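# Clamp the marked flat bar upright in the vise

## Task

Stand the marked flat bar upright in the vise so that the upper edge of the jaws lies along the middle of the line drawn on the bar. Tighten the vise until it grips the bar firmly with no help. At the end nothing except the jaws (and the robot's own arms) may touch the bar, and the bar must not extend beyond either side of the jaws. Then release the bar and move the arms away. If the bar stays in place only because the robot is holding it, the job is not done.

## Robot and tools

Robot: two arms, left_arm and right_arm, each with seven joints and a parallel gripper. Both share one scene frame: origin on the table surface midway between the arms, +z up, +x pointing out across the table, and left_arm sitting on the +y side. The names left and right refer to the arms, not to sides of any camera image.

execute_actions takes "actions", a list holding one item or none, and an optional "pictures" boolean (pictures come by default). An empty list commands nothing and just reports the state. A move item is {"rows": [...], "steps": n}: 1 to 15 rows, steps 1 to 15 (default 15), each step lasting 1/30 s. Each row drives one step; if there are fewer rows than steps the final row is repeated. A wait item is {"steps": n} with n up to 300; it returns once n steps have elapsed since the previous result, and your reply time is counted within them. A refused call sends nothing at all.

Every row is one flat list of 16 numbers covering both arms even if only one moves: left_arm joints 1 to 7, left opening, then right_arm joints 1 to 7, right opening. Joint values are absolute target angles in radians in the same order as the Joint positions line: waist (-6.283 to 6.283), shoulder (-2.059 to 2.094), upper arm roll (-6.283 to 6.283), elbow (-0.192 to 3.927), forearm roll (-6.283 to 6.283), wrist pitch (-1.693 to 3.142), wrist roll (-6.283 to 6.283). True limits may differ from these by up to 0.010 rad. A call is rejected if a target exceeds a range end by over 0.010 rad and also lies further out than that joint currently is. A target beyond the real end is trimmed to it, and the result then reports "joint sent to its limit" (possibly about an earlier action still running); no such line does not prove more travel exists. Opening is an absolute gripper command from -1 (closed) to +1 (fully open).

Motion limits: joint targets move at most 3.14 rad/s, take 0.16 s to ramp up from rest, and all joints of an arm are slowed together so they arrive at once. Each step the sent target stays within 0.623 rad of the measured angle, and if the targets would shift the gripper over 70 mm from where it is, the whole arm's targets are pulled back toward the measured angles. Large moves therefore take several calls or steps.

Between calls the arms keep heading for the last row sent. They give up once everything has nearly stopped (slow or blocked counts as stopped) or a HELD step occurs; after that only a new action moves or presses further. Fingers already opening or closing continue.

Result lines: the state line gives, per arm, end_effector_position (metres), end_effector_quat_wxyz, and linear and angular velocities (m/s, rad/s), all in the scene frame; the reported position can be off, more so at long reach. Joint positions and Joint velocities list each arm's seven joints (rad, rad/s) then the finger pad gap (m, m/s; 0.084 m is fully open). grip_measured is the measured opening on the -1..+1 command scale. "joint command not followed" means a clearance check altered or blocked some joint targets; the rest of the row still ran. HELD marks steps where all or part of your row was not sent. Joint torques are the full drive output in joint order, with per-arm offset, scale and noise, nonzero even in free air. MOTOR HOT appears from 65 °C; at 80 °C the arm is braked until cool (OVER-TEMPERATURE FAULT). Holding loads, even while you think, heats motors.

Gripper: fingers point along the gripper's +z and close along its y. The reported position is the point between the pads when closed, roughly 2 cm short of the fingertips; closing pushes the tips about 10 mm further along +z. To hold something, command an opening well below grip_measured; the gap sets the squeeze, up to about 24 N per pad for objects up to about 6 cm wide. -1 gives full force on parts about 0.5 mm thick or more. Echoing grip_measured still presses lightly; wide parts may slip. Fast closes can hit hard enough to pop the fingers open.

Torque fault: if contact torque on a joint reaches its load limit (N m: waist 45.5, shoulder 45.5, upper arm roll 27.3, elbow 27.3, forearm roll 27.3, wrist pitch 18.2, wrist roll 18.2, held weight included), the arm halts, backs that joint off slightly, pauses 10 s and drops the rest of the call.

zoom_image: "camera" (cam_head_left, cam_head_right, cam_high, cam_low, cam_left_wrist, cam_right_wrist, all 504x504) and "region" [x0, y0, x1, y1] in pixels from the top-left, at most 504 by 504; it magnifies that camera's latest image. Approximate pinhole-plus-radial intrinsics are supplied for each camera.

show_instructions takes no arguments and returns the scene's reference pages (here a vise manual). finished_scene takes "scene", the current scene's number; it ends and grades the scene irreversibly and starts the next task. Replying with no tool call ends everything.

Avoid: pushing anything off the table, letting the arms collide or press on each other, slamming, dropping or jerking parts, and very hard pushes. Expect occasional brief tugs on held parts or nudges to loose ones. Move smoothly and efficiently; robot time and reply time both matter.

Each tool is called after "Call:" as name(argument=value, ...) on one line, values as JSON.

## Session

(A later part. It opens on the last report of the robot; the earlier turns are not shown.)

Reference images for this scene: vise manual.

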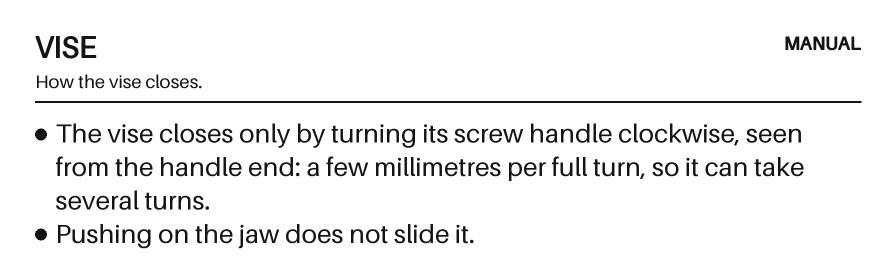

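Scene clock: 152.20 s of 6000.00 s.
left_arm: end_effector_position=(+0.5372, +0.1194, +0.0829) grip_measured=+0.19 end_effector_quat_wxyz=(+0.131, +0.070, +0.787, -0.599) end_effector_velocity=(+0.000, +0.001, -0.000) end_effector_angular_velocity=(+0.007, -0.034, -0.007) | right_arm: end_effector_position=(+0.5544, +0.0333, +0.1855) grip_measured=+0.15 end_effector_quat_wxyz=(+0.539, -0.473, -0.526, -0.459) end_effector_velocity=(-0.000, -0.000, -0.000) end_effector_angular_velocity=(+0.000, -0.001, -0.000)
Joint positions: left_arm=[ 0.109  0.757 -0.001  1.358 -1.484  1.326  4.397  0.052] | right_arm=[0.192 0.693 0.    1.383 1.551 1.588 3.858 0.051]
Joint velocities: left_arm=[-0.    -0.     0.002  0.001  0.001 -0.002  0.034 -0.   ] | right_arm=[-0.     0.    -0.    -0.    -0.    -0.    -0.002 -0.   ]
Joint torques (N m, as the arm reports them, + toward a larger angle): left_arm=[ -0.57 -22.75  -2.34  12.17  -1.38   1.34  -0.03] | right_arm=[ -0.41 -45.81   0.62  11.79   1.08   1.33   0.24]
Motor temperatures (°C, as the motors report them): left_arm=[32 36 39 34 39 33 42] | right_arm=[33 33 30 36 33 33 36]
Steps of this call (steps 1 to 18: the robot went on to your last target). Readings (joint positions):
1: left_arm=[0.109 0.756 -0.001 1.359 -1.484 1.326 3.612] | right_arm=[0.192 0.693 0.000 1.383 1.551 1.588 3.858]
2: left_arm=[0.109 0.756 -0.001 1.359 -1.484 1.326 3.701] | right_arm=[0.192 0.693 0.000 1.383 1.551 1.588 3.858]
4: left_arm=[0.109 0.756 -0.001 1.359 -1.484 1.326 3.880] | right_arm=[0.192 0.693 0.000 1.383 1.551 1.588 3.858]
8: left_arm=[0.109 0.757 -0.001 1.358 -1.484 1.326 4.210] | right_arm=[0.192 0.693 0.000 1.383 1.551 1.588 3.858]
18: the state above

Call:
execute_actions(actions=[{"rows":[[0.107,0.757,0,1.3585,-1.4855,1.324,6.25,0.2,0.191,0.6932,0,1.3828,1.5506,1.5886,3.858,-0.6]]}], pictures=false)

Call:
execute_actions(actions=[{"steps":18}])

Call:
zoom_image(camera="cam_high", region=[150,205,220,255])

Scene clock: 155.67 s of 6000.00 s.
left_arm: end_effector_position=(+0.5390, +0.1210, +0.0829) grip_measured=+0.19 end_effector_quat_wxyz=(+0.398, +0.430, +0.664, -0.465) end_effector_velocity=(+0.001, -0.002, +0.002) end_effector_angular_velocity=(+0.340, -2.563, -0.669) | right_arm: end_effector_position=(+0.5545, +0.0329, +0.1855) grip_measured=+0.15 end_effector_quat_wxyz=(+0.539, -0.473, -0.526, -0.459) end_effector_velocity=(+0.001, +0.000, +0.001) end_effector_angular_velocity=(+0.000, -0.004, +0.000)
Joint positions: left_arm=[ 0.108  0.757  0.002  1.359 -1.486  1.322  5.372  0.052] | right_arm=[0.191 0.693 0.    1.383 1.551 1.589 3.858 0.051]
Joint velocities: left_arm=[-0.001 -0.    -0.003  0.003 -0.002  0.     2.667  0.   ] | right_arm=[ 0.001 -0.001 -0.     0.002 -0.    -0.    -0.001  0.   ]
Joint torques (N m, as the arm reports them, + toward a larger angle): left_arm=[ -2.55 -24.07  -7.37  13.05  -1.51   3.33  -0.11] | right_arm=[ -0.33 -45.36   0.85  11.96   1.41   1.37   0.36]
Motor temperatures (°C, as the motors report them): left_arm=[32 36 39 34 39 33 42] | right_arm=[33 33 30 36 33 33 36]
Steps of this call (steps 1 to 15: the robot went on to your last target; steps 16 to 89: nothing new was sent; steps 90 to 104: all 15 steps of this action). Readings (joint positions):
90: left_arm=[0.109 0.757 0.000 1.358 -1.484 1.325 4.400] | right_arm=[0.192 0.693 0.000 1.383 1.551 1.588 3.858]
91: left_arm=[0.109 0.757 0.000 1.358 -1.484 1.325 4.404] | right_arm=[0.192 0.693 0.000 1.383 1.551 1.588 3.858]
93: left_arm=[0.109 0.757 0.000 1.358 -1.484 1.325 4.450] | right_arm=[0.192 0.693 0.000 1.383 1.551 1.588 3.858]
97: left_arm=[0.109 0.757 0.002 1.358 -1.485 1.324 4.736] | right_arm=[0.191 0.693 -0.000 1.383 1.551 1.589 3.858]
104: the state above

Scene clock: 156.27 s of 6000.00 s.
left_arm: end_effector_position=(+0.5383, +0.1185, +0.0843) grip_measured=+0.19 end_effector_quat_wxyz=(+0.558, +0.670, +0.417, -0.254) end_effector_velocity=(-0.001, -0.000, -0.001) end_effector_angular_velocity=(+0.007, -0.030, -0.008) | right_arm: end_effector_position=(+0.5545, +0.0328, +0.1855) grip_measured=+0.15 end_effector_quat_wxyz=(+0.539, -0.473, -0.526, -0.459) end_effector_velocity=(+0.000, -0.000, -0.000) end_effector_angular_velocity=(-0.000, +0.001, -0.001)
Joint positions: left_arm=[ 0.107  0.756 -0.001  1.36  -1.486  1.325  6.247  0.052] | right_arm=[0.191 0.693 0.    1.383 1.551 1.589 3.858 0.051]
Joint velocities: left_arm=[-0.002  0.001  0.001 -0.001  0.    -0.002  0.033  0.   ] | right_arm=[-0.     0.001 -0.    -0.     0.    -0.     0.001 -0.   ]
Joint torques (N m, as the arm reports them, + toward a larger angle): left_arm=[ -2.13 -20.74  -4.68  10.24   0.5    2.35  -0.13] | right_arm=[ -0.35 -45.03   0.82  11.75   1.3    1.23   0.35]
Motor temperatures (°C, as the motors report them): left_arm=[32 36 39 34 39 33 42] | right_arm=[33 33 30 36 33 33 36]
Steps of this call (steps 1 to 18: the robot went on to your last target). Readings (joint positions):
1: left_arm=[0.108 0.757 0.002 1.360 -1.486 1.322 5.462] | right_arm=[0.191 0.693 0.000 1.383 1.551 1.589 3.858]
2: left_arm=[0.108 0.757 0.002 1.360 -1.486 1.322 5.551] | right_arm=[0.191 0.693 0.000 1.383 1.551 1.589 3.858]
4: left_arm=[0.108 0.757 0.001 1.360 -1.486 1.323 5.730] | right_arm=[0.191 0.693 0.000 1.383 1.551 1.589 3.858]
8: left_arm=[0.107 0.756 0.000 1.360 -1.486 1.324 6.060] | right_arm=[0.191 0.693 0.000 1.383 1.551 1.589 3.858]
18: the state above

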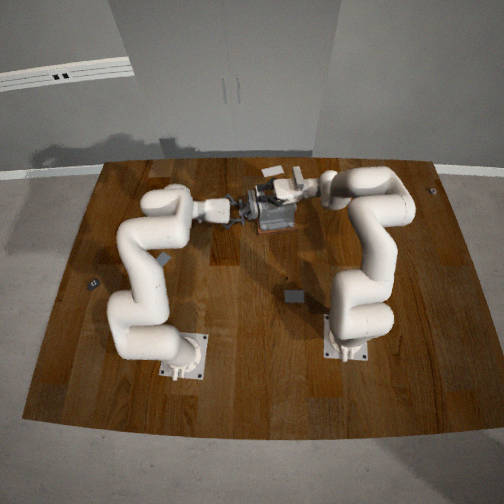

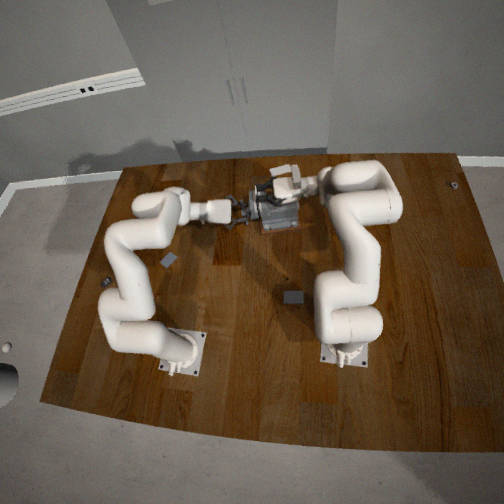

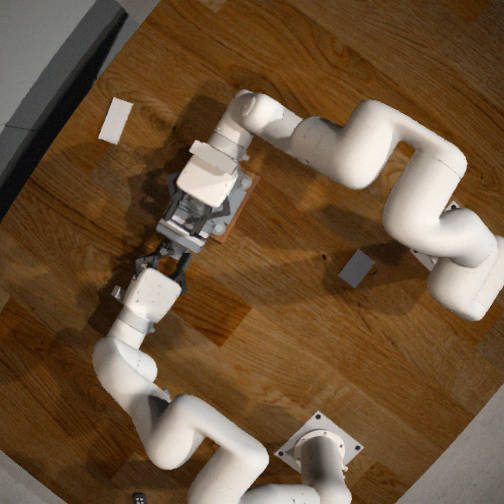

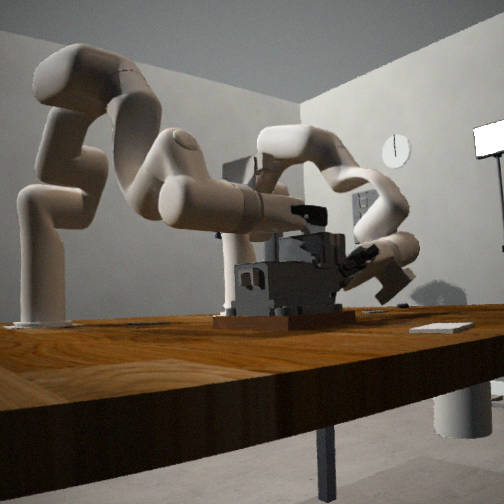

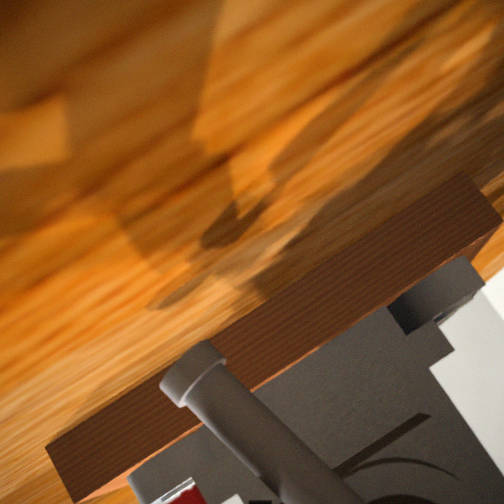

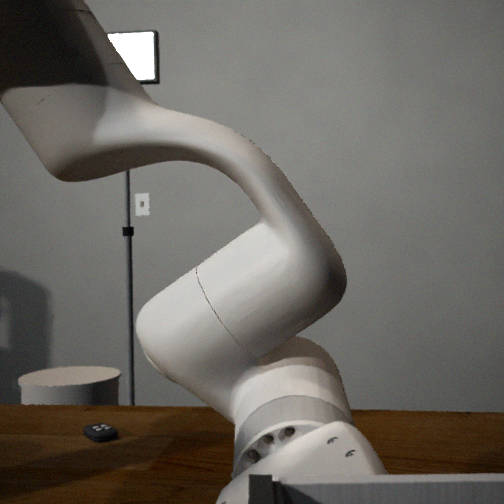

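Region (150, 205, 220, 255) of cam_high's 504x504 image, scaled by 7.200, with more detail than that image has; it fills the top 360 rows of this view, and the rest is white.

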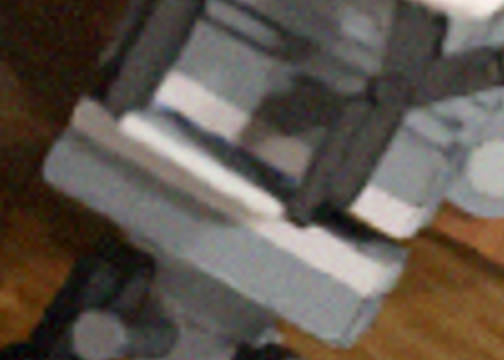

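Call:
execute_actions(actions=[{"rows":[[0.107,0.757,0,1.3585,-1.4855,1.324,5.9,0.2,0.191,0.6932,0,1.3828,1.5506,1.5886,3.858,-0.6],[0.107,0.757,0,1.3585,-1.4855,1.324,5.9,0.2,0.191,0.6932,0,1.3828,1.5506,1.5886,3.858,-0.6],[0.107,0.757,0,1.3585,-1.4855,1.324,5.9,0.2,0.191,0.6932,0,1.3828,1.5506,1.5886,3.858,-0.6],[0.15,0.757,0,1.3585,-1.451,1.348,5.9,0.2,0.191,0.6932,0,1.3828,1.5506,1.5886,3.858,-0.6],[0.15,0.757,0,1.3585,-1.451,1.348,5.9,0.2,0.191,0.6932,0,1.3828,1.5506,1.5886,3.858,-0.6],[0.15,0.757,0,1.3585,-1.451,1.348,5.9,0.2,0.191,0.6932,0,1.3828,1.5506,1.5886,3.858,-0.6],[0.19,0.757,0,1.3585,-1.42,1.371,5.9,0.2,0.191,0.6932,0,1.3828,1.5506,1.5886,3.858,-0.6]]}], pictures=false)

Call:
execute_actions(actions=[{"rows":[[0.19,0.757,0,1.3585,-1.42,1.371,2.5,0.2,0.191,0.6932,0,1.3828,1.5506,1.5886,3.858,-0.6]]}], pictures=false)

Call:
execute_actions(actions=[{"steps":30}], pictures=false)

Call:
execute_actions(actions=[{"rows":[[0.16,0.757,0,1.3585,-1.4435,1.354,2.5,0.2,0.191,0.6932,0,1.3828,1.5506,1.5886,3.858,-0.6],[0.16,0.757,0,1.3585,-1.4435,1.354,2.5,0.2,0.191,0.6932,0,1.3828,1.5506,1.5886,3.858,-0.6],[0.16,0.757,0,1.3585,-1.4435,1.354,2.5,0.2,0.191,0.6932,0,1.3828,1.5506,1.5886,3.858,-0.6],[0.13,0.757,0,1.3585,-1.467,1.337,2.5,0.2,0.191,0.6932,0,1.3828,1.5506,1.5886,3.858,-0.6],[0.13,0.757,0,1.3585,-1.467,1.337,2.5,0.2,0.191,0.6932,0,1.3828,1.5506,1.5886,3.858,-0.6],[0.13,0.757,0,1.3585,-1.467,1.337,2.5,0.2,0.191,0.6932,0,1.3828,1.5506,1.5886,3.858,-0.6],[0.105,0.757,0,1.3585,-1.487,1.323,2.5,0.2,0.191,0.6932,0,1.3828,1.5506,1.5886,3.858,-0.6]]}])

Call:
zoom_image(camera="cam_left_wrist", region=[160,140,504,240])

Scene clock: 170.73 s of 6000.00 s.
left_arm: end_effector_position=(+0.5347, +0.1621, +0.0819) grip_measured=+0.19 end_effector_quat_wxyz=(+0.505, +0.586, +0.531, -0.345) end_effector_velocity=(-0.017, -0.040, +0.016) end_effector_angular_velocity=(-0.070, +0.044, -0.088) | right_arm: end_effector_position=(+0.5545, +0.0328, +0.1855) grip_measured=+0.15 end_effector_quat_wxyz=(+0.539, -0.473, -0.526, -0.459) end_effector_velocity=(-0.001, +0.001, -0.000) end_effector_angular_velocity=(+0.000, -0.001, +0.002)
Joint positions: left_arm=[ 0.189  0.757  0.004  1.358 -1.423  1.368  5.904  0.052] | right_arm=[0.191 0.693 0.    1.383 1.551 1.589 3.858 0.051]
Joint velocities: left_arm=[ 0.009 -0.003 -0.072  0.003  0.04   0.045 -0.053 -0.   ] | right_arm=[ 0.002  0.001  0.     0.     0.     0.    -0.001  0.   ]
Joint torques (N m, as the arm reports them, + toward a larger angle): left_arm=[ -2.58 -21.86  -4.16  11.75  -1.43   1.62  -0.17] | right_arm=[ -0.25 -45.41   0.69  11.84   1.05   1.24   0.35]
Motor temperatures (°C, as the motors report them): left_arm=[32 36 39 34 39 33 42] | right_arm=[33 33 30 36 33 33 36]
Steps of this call (steps 1 to 15: the robot went on to your last target; steps 16 to 419: nothing new was sent; steps 420 to 434: all 15 steps of this action). Readings (joint positions):
420: left_arm=[0.107 0.757 0.000 1.359 -1.485 1.324 6.250] | right_arm=[0.191 0.693 -0.000 1.383 1.551 1.589 3.858]
421: left_arm=[0.107 0.757 -0.000 1.358 -1.485 1.324 6.246] | right_arm=[0.191 0.693 0.000 1.383 1.551 1.589 3.858]
423: left_arm=[0.107 0.757 -0.000 1.358 -1.485 1.325 6.200] | right_arm=[0.191 0.693 0.000 1.383 1.551 1.589 3.858]
427: left_arm=[0.121 0.757 -0.004 1.358 -1.472 1.335 5.995] | right_arm=[0.191 0.693 -0.000 1.383 1.551 1.589 3.858]
434: the state above

Scene clock: 171.23 s of 6000.00 s.
left_arm: end_effector_position=(+0.5337, +0.1599, +0.0832) grip_measured=+0.19 end_effector_quat_wxyz=(+0.284, +0.271, +0.742, -0.544) end_effector_velocity=(+0.000, +0.001, -0.000) end_effector_angular_velocity=(-0.334, +2.562, +0.658) | right_arm: end_effector_position=(+0.5545, +0.0328, +0.1855) grip_measured=+0.15 end_effector_quat_wxyz=(+0.539, -0.473, -0.526, -0.459) end_effector_velocity=(+0.001, -0.001, +0.000) end_effector_angular_velocity=(-0.000, +0.000, -0.002)
Joint positions: left_arm=[ 0.19   0.757 -0.     1.358 -1.42   1.371  4.928  0.052] | right_arm=[ 0.191  0.693 -0.     1.383  1.551  1.589  3.858  0.051]
Joint velocities: left_arm=[ 0.001 -0.    -0.     0.     0.001 -0.001 -2.667 -0.   ] | right_arm=[-0.002 -0.    -0.     0.001 -0.    -0.     0.001 -0.   ]
Joint torques (N m, as the arm reports them, + toward a larger angle): left_arm=[ -0.62 -21.68  -2.67  11.43  -0.86   1.61  -0.52] | right_arm=[ -0.36 -45.26   0.7   11.76   1.26   1.28   0.38]
Motor temperatures (°C, as the motors report them): left_arm=[32 36 39 34 39 33 42] | right_arm=[33 33 30 36 33 33 36]
Steps of this call (steps 1 to 15: all 15 steps of this action). Readings (joint positions):
1: left_arm=[0.189 0.757 0.002 1.358 -1.422 1.369 5.903] | right_arm=[0.191 0.693 -0.000 1.383 1.551 1.589 3.858]
2: left_arm=[0.188 0.757 -0.000 1.358 -1.421 1.370 5.898] | right_arm=[0.191 0.693 -0.000 1.383 1.551 1.589 3.858]
4: left_arm=[0.188 0.757 -0.002 1.358 -1.421 1.371 5.851] | right_arm=[0.191 0.693 -0.000 1.383 1.551 1.589 3.858]
8: left_arm=[0.189 0.757 -0.000 1.358 -1.420 1.371 5.564] | right_arm=[0.191 0.693 -0.000 1.383 1.551 1.589 3.858]
15: the state above

Scene clock: 172.23 s of 6000.00 s.
left_arm: end_effector_position=(+0.5338, +0.1601, +0.0831) grip_measured=+0.19 end_effector_quat_wxyz=(+0.405, +0.594, -0.521, +0.461) end_effector_velocity=(+0.000, +0.000, +0.000) end_effector_angular_velocity=(-0.043, +0.328, +0.085) | right_arm: end_effector_position=(+0.5545, +0.0328, +0.1855) grip_measured=+0.15 end_effector_quat_wxyz=(+0.539, -0.473, -0.526, -0.459) end_effector_velocity=(+0.000, -0.000, +0.000) end_effector_angular_velocity=(+0.000, -0.001, -0.000)
Joint positions: left_arm=[ 0.19   0.757  0.     1.358 -1.42   1.371  2.526  0.052] | right_arm=[0.191 0.693 0.    1.383 1.551 1.589 3.858 0.051]
Joint velocities: left_arm=[ 0.001 -0.    -0.001  0.     0.001 -0.001 -0.342  0.   ] | right_arm=[-0.    -0.     0.     0.001  0.     0.    -0.     0.   ]
Joint torques (N m, as the arm reports them, + toward a larger angle): left_arm=[ -0.17 -22.07  -2.69  11.78  -1.46   1.68  -0.17] | right_arm=[ -0.52 -45.69   0.67  11.61   1.34   1.35   0.27]
Motor temperatures (°C, as the motors report them): left_arm=[32 36 39 34 39 33 42] | right_arm=[33 33 30 36 33 33 36]
Steps of this call (steps 1 to 30: the robot went on to your last target). Readings (joint positions):
1: left_arm=[0.190 0.757 -0.000 1.358 -1.420 1.371 4.838] | right_arm=[0.191 0.693 0.000 1.383 1.551 1.589 3.858]
2: left_arm=[0.190 0.757 -0.000 1.358 -1.420 1.371 4.749] | right_arm=[0.191 0.693 -0.000 1.383 1.551 1.589 3.858]
4: left_arm=[0.190 0.757 -0.000 1.358 -1.420 1.371 4.570] | right_arm=[0.191 0.693 0.000 1.383 1.551 1.589 3.858]
8: left_arm=[0.190 0.757 -0.000 1.359 -1.420 1.371 4.212] | right_arm=[0.191 0.693 0.000 1.383 1.551 1.589 3.858]
30: the state above

Scene clock: 172.73 s of 6000.00 s.
left_arm: end_effector_position=(+0.5376, +0.1185, +0.0832) grip_measured=+0.19 end_effector_quat_wxyz=(+0.410, +0.598, -0.516, +0.456) end_effector_velocity=(+0.009, +0.011, -0.005) end_effector_angular_velocity=(+0.024, +0.001, +0.043) | right_arm: end_effector_position=(+0.5545, +0.0328, +0.1855) grip_measured=+0.15 end_effector_quat_wxyz=(+0.539, -0.473, -0.526, -0.459) end_effector_velocity=(-0.001, +0.001, -0.000) end_effector_angular_velocity=(-0.000, +0.002, +0.002)
Joint positions: left_arm=[ 0.107  0.757 -0.001  1.358 -1.485  1.325  2.5    0.052] | right_arm=[ 0.191  0.693 -0.     1.383  1.551  1.589  3.858  0.051]
Joint velocities: left_arm=[-0.011  0.001  0.026  0.    -0.025 -0.024 -0.001  0.   ] | right_arm=[ 0.001 -0.     0.    -0.001 -0.    -0.     0.001 -0.   ]
Joint torques (N m, as the arm reports them, + toward a larger angle): left_arm=[ -0.48 -21.96  -2.25  11.86  -1.09   1.68  -0.34] | right_arm=[ -0.13 -45.34   0.63  11.76   1.35   1.23   0.34]
Motor temperatures (°C, as the motors report them): left_arm=[32 36 39 34 39 33 42] | right_arm=[33 33 30 36 33 33 36]
Steps of this call (steps 1 to 15: all 15 steps of this action). Readings (joint positions):
1: left_arm=[0.190 0.757 0.000 1.358 -1.420 1.371 2.517] | right_arm=[0.191 0.693 -0.000 1.383 1.551 1.589 3.858]
2: left_arm=[0.188 0.757 0.001 1.358 -1.422 1.369 2.511] | right_arm=[0.191 0.693 0.000 1.383 1.551 1.589 3.858]
4: left_arm=[0.176 0.757 0.002 1.359 -1.432 1.362 2.505] | right_arm=[0.191 0.693 0.000 1.383 1.551 1.589 3.858]
8: left_arm=[0.141 0.757 -0.001 1.359 -1.458 1.344 2.501] | right_arm=[0.191 0.693 -0.000 1.383 1.551 1.589 3.858]
15: the state above

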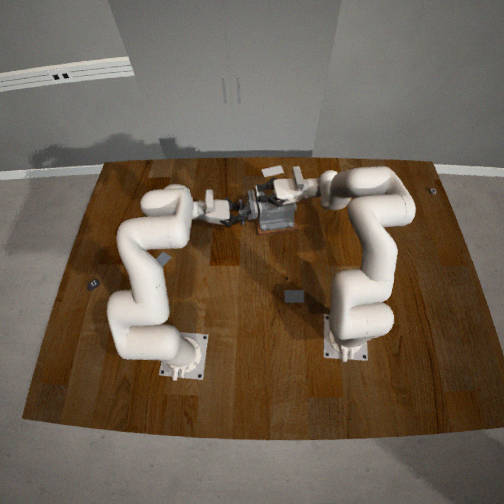

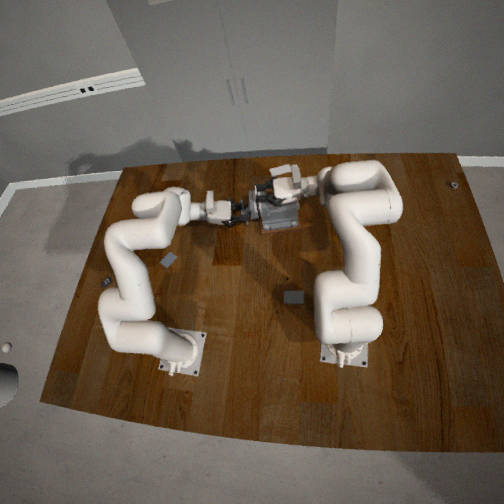

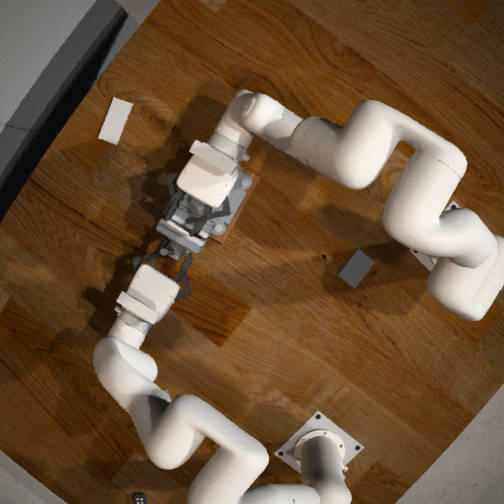

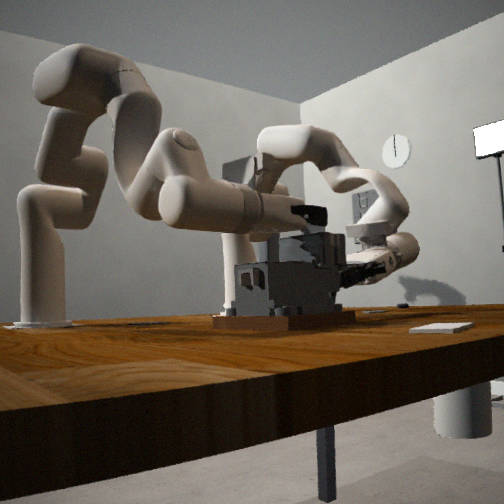

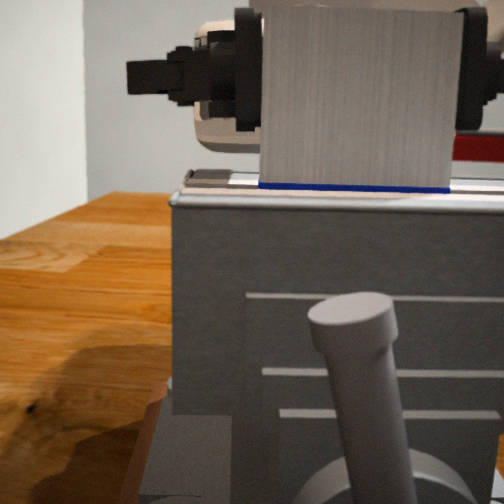

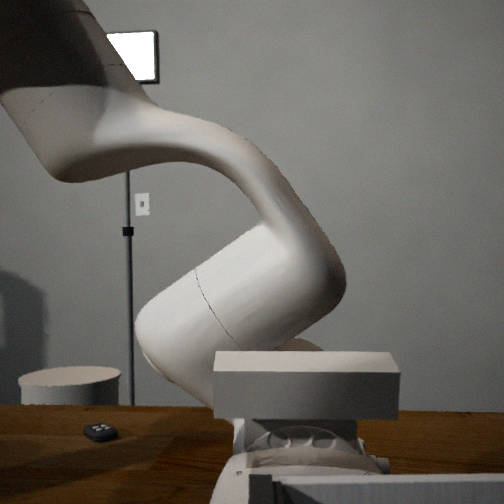

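Region (160, 140, 504, 240) of cam_left_wrist's 504x504 image, scaled by 1.465, with more detail than that image has; it fills the top 147 rows of this view, and the rest is white.

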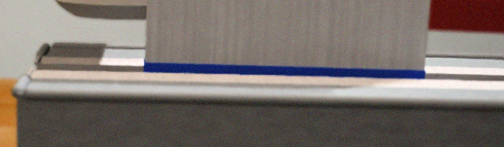

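Good (~1.6 mm visible). Step on.

Call:
execute_actions(actions=[{"rows":[[0.105,0.757,0,1.3585,-1.487,1.323,3.3,0.2,0.191,0.6934,0,1.3828,1.5506,1.5886,3.858,-0.6]]}], pictures=false)

Call:
execute_actions(actions=[{"rows":[[0.105,0.757,0,1.3585,-1.487,1.323,3.9,0.2,0.191,0.6934,0,1.3828,1.5506,1.5886,3.858,-0.6]]}], pictures=false)

Call:
execute_actions(actions=[{"rows":[[0.104,0.757,0,1.3585,-1.488,1.3225,4.5,0.2,0.191,0.6934,0,1.3828,1.5506,1.5886,3.858,-0.6]]}], pictures=false)

Scene clock: 180.07 s of 6000.00 s.
left_arm: end_effector_position=(+0.5387, +0.1189, +0.0830) grip_measured=+0.19 end_effector_quat_wxyz=(-0.209, -0.365, +0.701, -0.576) end_effector_velocity=(-0.001, +0.001, +0.000) end_effector_angular_velocity=(+0.062, -0.480, -0.127) | right_arm: end_effector_position=(+0.5545, +0.0328, +0.1854) grip_measured=+0.15 end_effector_quat_wxyz=(+0.539, -0.473, -0.526, -0.459) end_effector_velocity=(-0.000, +0.001, +0.000) end_effector_angular_velocity=(+0.000, -0.002, +0.002)
Joint positions: left_arm=[ 0.105  0.757  0.001  1.359 -1.488  1.322  3.263  0.052] | right_arm=[0.191 0.693 0.    1.383 1.551 1.589 3.858 0.051]
Joint velocities: left_arm=[ 0.002 -0.001  0.    -0.002  0.002  0.004  0.501 -0.   ] | right_arm=[ 0.002  0.    -0.     0.002 -0.    -0.    -0.    -0.   ]
Joint torques (N m, as the arm reports them, + toward a larger angle): left_arm=[ -1.3  -21.97  -3.79  11.14   0.01   2.84  -0.72] | right_arm=[ -0.6  -45.49   0.7   11.62   1.1    1.11   0.26]
Motor temperatures (°C, as the motors report them): left_arm=[32 36 39 34 39 33 42] | right_arm=[33 33 30 36 33 33 36]
Steps of this call (steps 1 to 15: the robot went on to your last target; steps 16 to 205: nothing new was sent; steps 206 to 220: all 15 steps of this action). Readings (joint positions):
206: left_arm=[0.105 0.757 -0.000 1.358 -1.487 1.323 2.500] | right_arm=[0.191 0.693 -0.000 1.383 1.551 1.589 3.858]
207: left_arm=[0.105 0.757 0.000 1.359 -1.487 1.323 2.504] | right_arm=[0.191 0.693 0.000 1.383 1.551 1.589 3.858]
209: left_arm=[0.105 0.757 0.000 1.359 -1.487 1.323 2.550] | right_arm=[0.191 0.693 0.000 1.383 1.551 1.589 3.858]
213: left_arm=[0.105 0.757 0.000 1.359 -1.487 1.323 2.836] | right_arm=[0.191 0.693 -0.000 1.383 1.551 1.589 3.858]
220: the state above

Scene clock: 180.57 s of 6000.00 s.
left_arm: end_effector_position=(+0.5379, +0.1178, +0.0835) grip_measured=+0.19 end_effector_quat_wxyz=(-0.023, -0.131, +0.779, -0.613) end_effector_velocity=(-0.000, -0.001, -0.001) end_effector_angular_velocity=(+0.023, -0.171, -0.046) | right_arm: end_effector_position=(+0.5545, +0.0328, +0.1854) grip_measured=+0.15 end_effector_quat_wxyz=(+0.539, -0.473, -0.526, -0.459) end_effector_velocity=(-0.000, +0.000, -0.000) end_effector_angular_velocity=(+0.000, +0.002, -0.000)
Joint positions: left_arm=[ 0.105  0.757 -0.     1.359 -1.487  1.324  3.886  0.052] | right_arm=[ 0.191  0.693 -0.     1.383  1.551  1.589  3.858  0.051]
Joint velocities: left_arm=[-0.002  0.001 -0.001 -0.     0.001 -0.002  0.179  0.   ] | right_arm=[-0.    -0.     0.    -0.001  0.     0.     0.001 -0.   ]
Joint torques (N m, as the arm reports them, + toward a larger angle): left_arm=[ -1.75 -21.8   -4.19  10.88  -0.06   2.    -0.41] | right_arm=[ -0.16 -45.18   0.57  11.54   1.24   1.25   0.35]
Motor temperatures (°C, as the motors report them): left_arm=[32 36 39 34 39 33 42] | right_arm=[33 33 30 36 33 33 36]
Steps of this call (steps 1 to 15: all 15 steps of this action). Readings (joint positions):
1: left_arm=[0.105 0.757 0.001 1.359 -1.487 1.322 3.276] | right_arm=[0.191 0.693 0.000 1.383 1.551 1.589 3.858]
2: left_arm=[0.105 0.757 0.001 1.359 -1.487 1.322 3.289] | right_arm=[0.191 0.693 0.000 1.383 1.551 1.589 3.858]
4: left_arm=[0.105 0.757 0.001 1.359 -1.487 1.322 3.344] | right_arm=[0.191 0.693 0.000 1.383 1.551 1.589 3.858]
8: left_arm=[0.105 0.757 0.001 1.359 -1.487 1.323 3.627] | right_arm=[0.191 0.693 -0.000 1.383 1.551 1.589 3.858]
15: the state above

Scene clock: 181.07 s of 6000.00 s.
left_arm: end_effector_position=(+0.5375, +0.1175, +0.0826) grip_measured=+0.19 end_effector_quat_wxyz=(+0.158, +0.105, +0.783, -0.592) end_effector_velocity=(+0.001, -0.000, +0.000) end_effector_angular_velocity=(+0.022, -0.174, -0.043) | right_arm: end_effector_position=(+0.5545, +0.0328, +0.1854) grip_measured=+0.15 end_effector_quat_wxyz=(+0.539, -0.473, -0.526, -0.459) end_effector_velocity=(-0.001, +0.000, -0.001) end_effector_angular_velocity=(-0.000, +0.002, +0.001)
Joint positions: left_arm=[ 0.104  0.757  0.     1.358 -1.488  1.323  4.486  0.052] | right_arm=[0.191 0.693 0.    1.383 1.551 1.589 3.858 0.051]
Joint velocities: left_arm=[-0.     0.    -0.     0.001 -0.002 -0.001  0.18  -0.   ] | right_arm=[ 0.001  0.     0.    -0.002  0.    -0.    -0.001  0.   ]
Joint torques (N m, as the arm reports them, + toward a larger angle): left_arm=[ -1.73 -22.08  -4.22  12.53  -1.28   2.03  -0.21] | right_arm=[ -0.59 -45.17   0.77  11.76   1.06   1.2    0.36]
Motor temperatures (°C, as the motors report them): left_arm=[32 36 39 34 39 33 42] | right_arm=[33 33 30 36 33 33 36]
Steps of this call (steps 1 to 15: all 15 steps of this action). Readings (joint positions):
1: left_arm=[0.105 0.757 -0.000 1.359 -1.487 1.323 3.891] | right_arm=[0.191 0.693 -0.000 1.383 1.551 1.589 3.858]
2: left_arm=[0.105 0.757 -0.000 1.359 -1.487 1.323 3.899] | right_arm=[0.191 0.693 -0.000 1.383 1.551 1.589 3.858]
4: left_arm=[0.105 0.757 -0.000 1.358 -1.487 1.323 3.947] | right_arm=[0.191 0.693 -0.000 1.383 1.551 1.589 3.858]
8: left_arm=[0.104 0.757 -0.000 1.358 -1.487 1.323 4.227] | right_arm=[0.191 0.693 0.000 1.383 1.551 1.589 3.858]
15: the state above

Call:
execute_actions(actions=[{"rows":[[0.104,0.757,0,1.3585,-1.488,1.3225,5.1,0.2,0.19,0.6934,0,1.3828,1.55,1.5892,3.858,-0.6]]}], pictures=false)

Call:
execute_actions(actions=[{"rows":[[0.104,0.757,0,1.3585,-1.488,1.3225,5.7,0.2,0.19,0.6934,0,1.3828,1.55,1.5892,3.858,-0.6]]}], pictures=false)

Scene clock: 184.50 s of 6000.00 s.
left_arm: end_effector_position=(+0.5388, +0.1183, +0.0834) grip_measured=+0.19 end_effector_quat_wxyz=(+0.328, +0.331, +0.717, -0.518) end_effector_velocity=(+0.000, -0.004, +0.005) end_effector_angular_velocity=(+0.016, -0.180, -0.052) | right_arm: end_effector_position=(+0.5546, +0.0323, +0.1854) grip_measured=+0.15 end_effector_quat_wxyz=(+0.539, -0.473, -0.526, -0.459) end_effector_velocity=(+0.000, +0.000, +0.001) end_effector_angular_velocity=(-0.000, +0.001, -0.000)
Joint positions: left_arm=[ 0.104  0.757  0.001  1.359 -1.488  1.322  5.086  0.052] | right_arm=[0.19  0.693 0.    1.383 1.55  1.589 3.858 0.051]
Joint velocities: left_arm=[-0.003 -0.004 -0.004  0.003 -0.001  0.004  0.18   0.   ] | right_arm=[-0.    -0.001 -0.     0.    -0.    -0.     0.002  0.   ]
Joint torques (N m, as the arm reports them, + toward a larger angle): left_arm=[ -3.07 -24.03  -7.1   13.37  -1.95   3.32  -0.54] | right_arm=[ -0.57 -45.05   0.83  11.57   1.24   1.19   0.55]
Motor temperatures (°C, as the motors report them): left_arm=[32 36 39 35 39 33 42] | right_arm=[33 33 30 37 33 33 36]
Steps of this call (steps 1 to 30: the robot went on to your last target; steps 31 to 88: nothing new was sent; steps 89 to 103: all 15 steps of this action). Readings (joint positions):
89: left_arm=[0.104 0.757 0.000 1.359 -1.488 1.322 4.500] | right_arm=[0.191 0.693 0.000 1.383 1.551 1.589 3.858]
90: left_arm=[0.104 0.757 0.000 1.359 -1.488 1.322 4.504] | right_arm=[0.191 0.693 0.000 1.383 1.551 1.589 3.858]
92: left_arm=[0.104 0.757 0.000 1.358 -1.488 1.322 4.550] | right_arm=[0.191 0.693 0.000 1.383 1.550 1.589 3.858]
96: left_arm=[0.104 0.757 0.001 1.358 -1.488 1.322 4.827] | right_arm=[0.190 0.693 -0.000 1.383 1.550 1.589 3.858]
103: the state above

Scene clock: 185.00 s of 6000.00 s.
left_arm: end_effector_position=(+0.5385, +0.1169, +0.0843) grip_measured=+0.19 end_effector_quat_wxyz=(+0.466, +0.529, +0.586, -0.399) end_effector_velocity=(-0.002, -0.002, -0.000) end_effector_angular_velocity=(+0.022, -0.172, -0.049) | right_arm: end_effector_position=(+0.5546, +0.0323, +0.1854) grip_measured=+0.15 end_effector_quat_wxyz=(+0.539, -0.473, -0.526, -0.459) end_effector_velocity=(-0.000, +0.000, -0.000) end_effector_angular_velocity=(+0.000, +0.000, +0.001)
Joint positions: left_arm=[ 0.104  0.756 -0.001  1.36  -1.488  1.323  5.686  0.052] | right_arm=[0.19  0.693 0.    1.383 1.55  1.589 3.858 0.051]
Joint velocities: left_arm=[-0.002 -0.    -0.001 -0.002  0.001  0.001  0.181  0.   ] | right_arm=[ 0.     0.     0.    -0.001  0.     0.    -0.001 -0.   ]
Joint torques (N m, as the arm reports them, + toward a larger angle): left_arm=[ -2.54 -22.93  -6.29  11.77  -0.84   2.96  -0.4 ] | right_arm=[ -0.35 -45.18   0.47  11.82   1.03   1.32   0.33]
Motor temperatures (°C, as the motors report them): left_arm=[32 36 39 35 39 33 42] | right_arm=[33 33 30 37 33 33 36]
Steps of this call (steps 1 to 15: all 15 steps of this action). Readings (joint positions):
1: left_arm=[0.104 0.757 0.001 1.360 -1.488 1.322 5.091] | right_arm=[0.190 0.693 0.000 1.383 1.550 1.589 3.858]
2: left_arm=[0.104 0.757 0.000 1.360 -1.488 1.322 5.099] | right_arm=[0.190 0.693 0.000 1.383 1.550 1.589 3.858]
4: left_arm=[0.104 0.757 0.000 1.359 -1.488 1.322 5.147] | right_arm=[0.190 0.693 -0.000 1.383 1.550 1.589 3.858]
8: left_arm=[0.105 0.757 0.001 1.359 -1.488 1.322 5.427] | right_arm=[0.190 0.693 0.000 1.383 1.550 1.589 3.858]
15: the state above

Call:
execute_actions(actions=[{"rows":[[0.104,0.757,0,1.3585,-1.488,1.3225,6.25,0.2,0.19,0.6934,0,1.3828,1.55,1.5892,3.858,-0.6]]}])

Call:
zoom_image(camera="cam_high", region=[150,205,220,255])

Scene clock: 188.43 s of 6000.00 s.
left_arm: end_effector_position=(+0.5383, +0.1179, +0.0835) grip_measured=+0.19 end_effector_quat_wxyz=(+0.557, +0.669, +0.421, -0.256) end_effector_velocity=(-0.001, -0.007, +0.004) end_effector_angular_velocity=(+0.011, -0.143, -0.047) | right_arm: end_effector_position=(+0.5546, +0.0323, +0.1854) grip_measured=+0.15 end_effector_quat_wxyz=(+0.539, -0.473, -0.526, -0.459) end_effector_velocity=(-0.000, -0.000, -0.000) end_effector_angular_velocity=(-0.000, +0.000, -0.000)
Joint positions: left_arm=[ 0.104  0.757  0.     1.359 -1.488  1.323  6.239  0.052] | right_arm=[ 0.19   0.693 -0.     1.383  1.55   1.589  3.858  0.051]
Joint velocities: left_arm=[-0.006 -0.003 -0.006  0.002 -0.001  0.003  0.144  0.   ] | right_arm=[-0.  0.  0. -0. -0. -0.  0.  0.]
Joint torques (N m, as the arm reports them, + toward a larger angle): left_arm=[ -2.36 -21.84  -5.47  10.86  -0.3    2.6   -0.3 ] | right_arm=[ -0.21 -45.53   0.6   11.85   1.25   1.28   0.16]
Motor temperatures (°C, as the motors report them): left_arm=[32 36 39 35 39 33 42] | right_arm=[33 33 30 37 33 33 36]
Steps of this call (steps 1 to 30: the robot went on to your last target; steps 31 to 88: nothing new was sent; steps 89 to 103: all 15 steps of this action). Readings (joint positions):
89: left_arm=[0.104 0.757 -0.000 1.358 -1.488 1.323 5.700] | right_arm=[0.190 0.693 0.000 1.383 1.550 1.589 3.858]
90: left_arm=[0.104 0.757 -0.000 1.358 -1.488 1.322 5.704] | right_arm=[0.190 0.693 -0.000 1.383 1.550 1.589 3.858]
92: left_arm=[0.104 0.757 0.000 1.358 -1.488 1.322 5.750] | right_arm=[0.190 0.693 0.000 1.383 1.550 1.589 3.858]
96: left_arm=[0.105 0.758 0.001 1.358 -1.488 1.321 6.019] | right_arm=[0.190 0.693 0.000 1.383 1.550 1.589 3.858]
103: the state above

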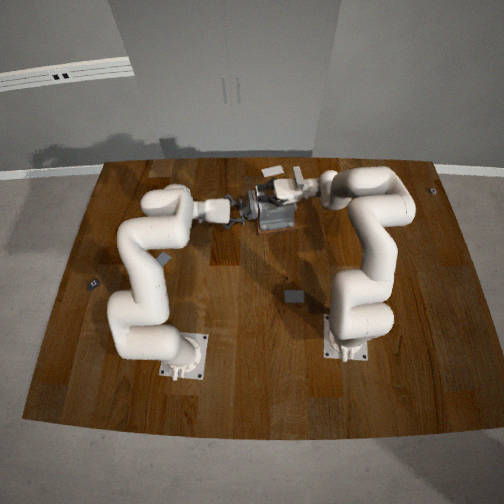

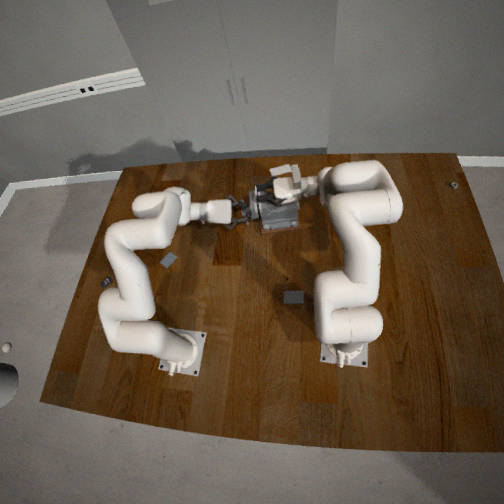

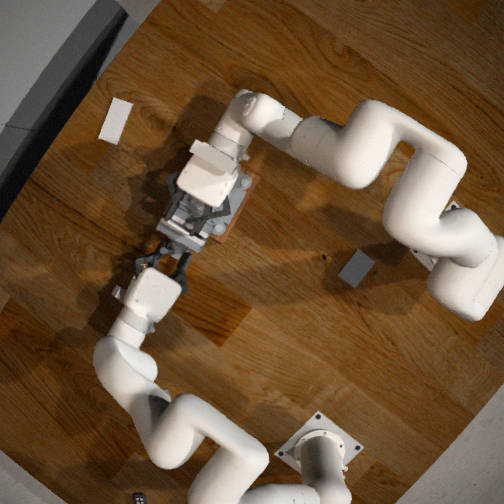

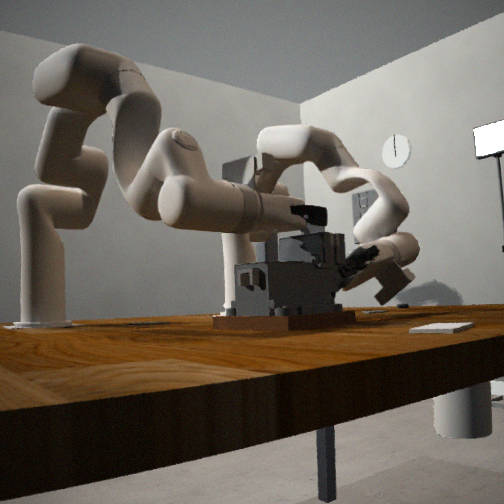

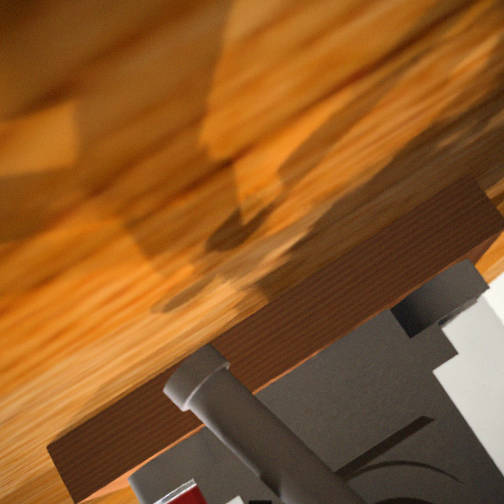

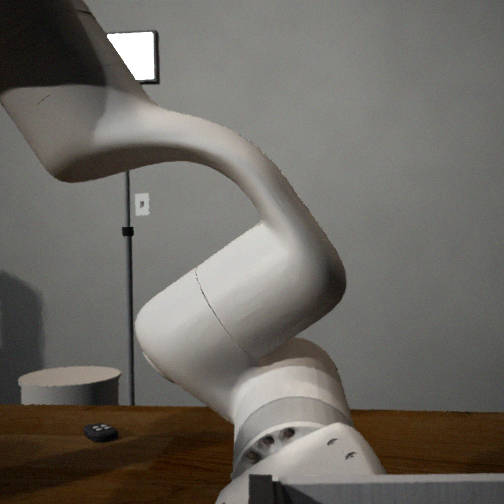

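Region (150, 205, 220, 255) of cam_high's 504x504 image, scaled by 7.200, with more detail than that image has; it fills the top 360 rows of this view, and the rest is white.

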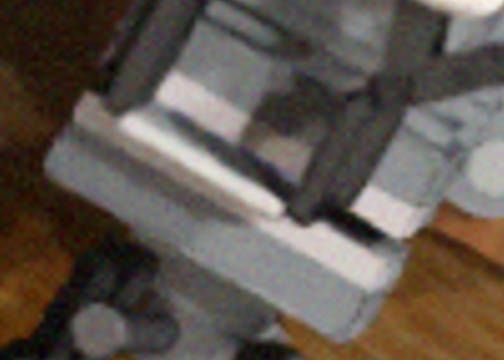

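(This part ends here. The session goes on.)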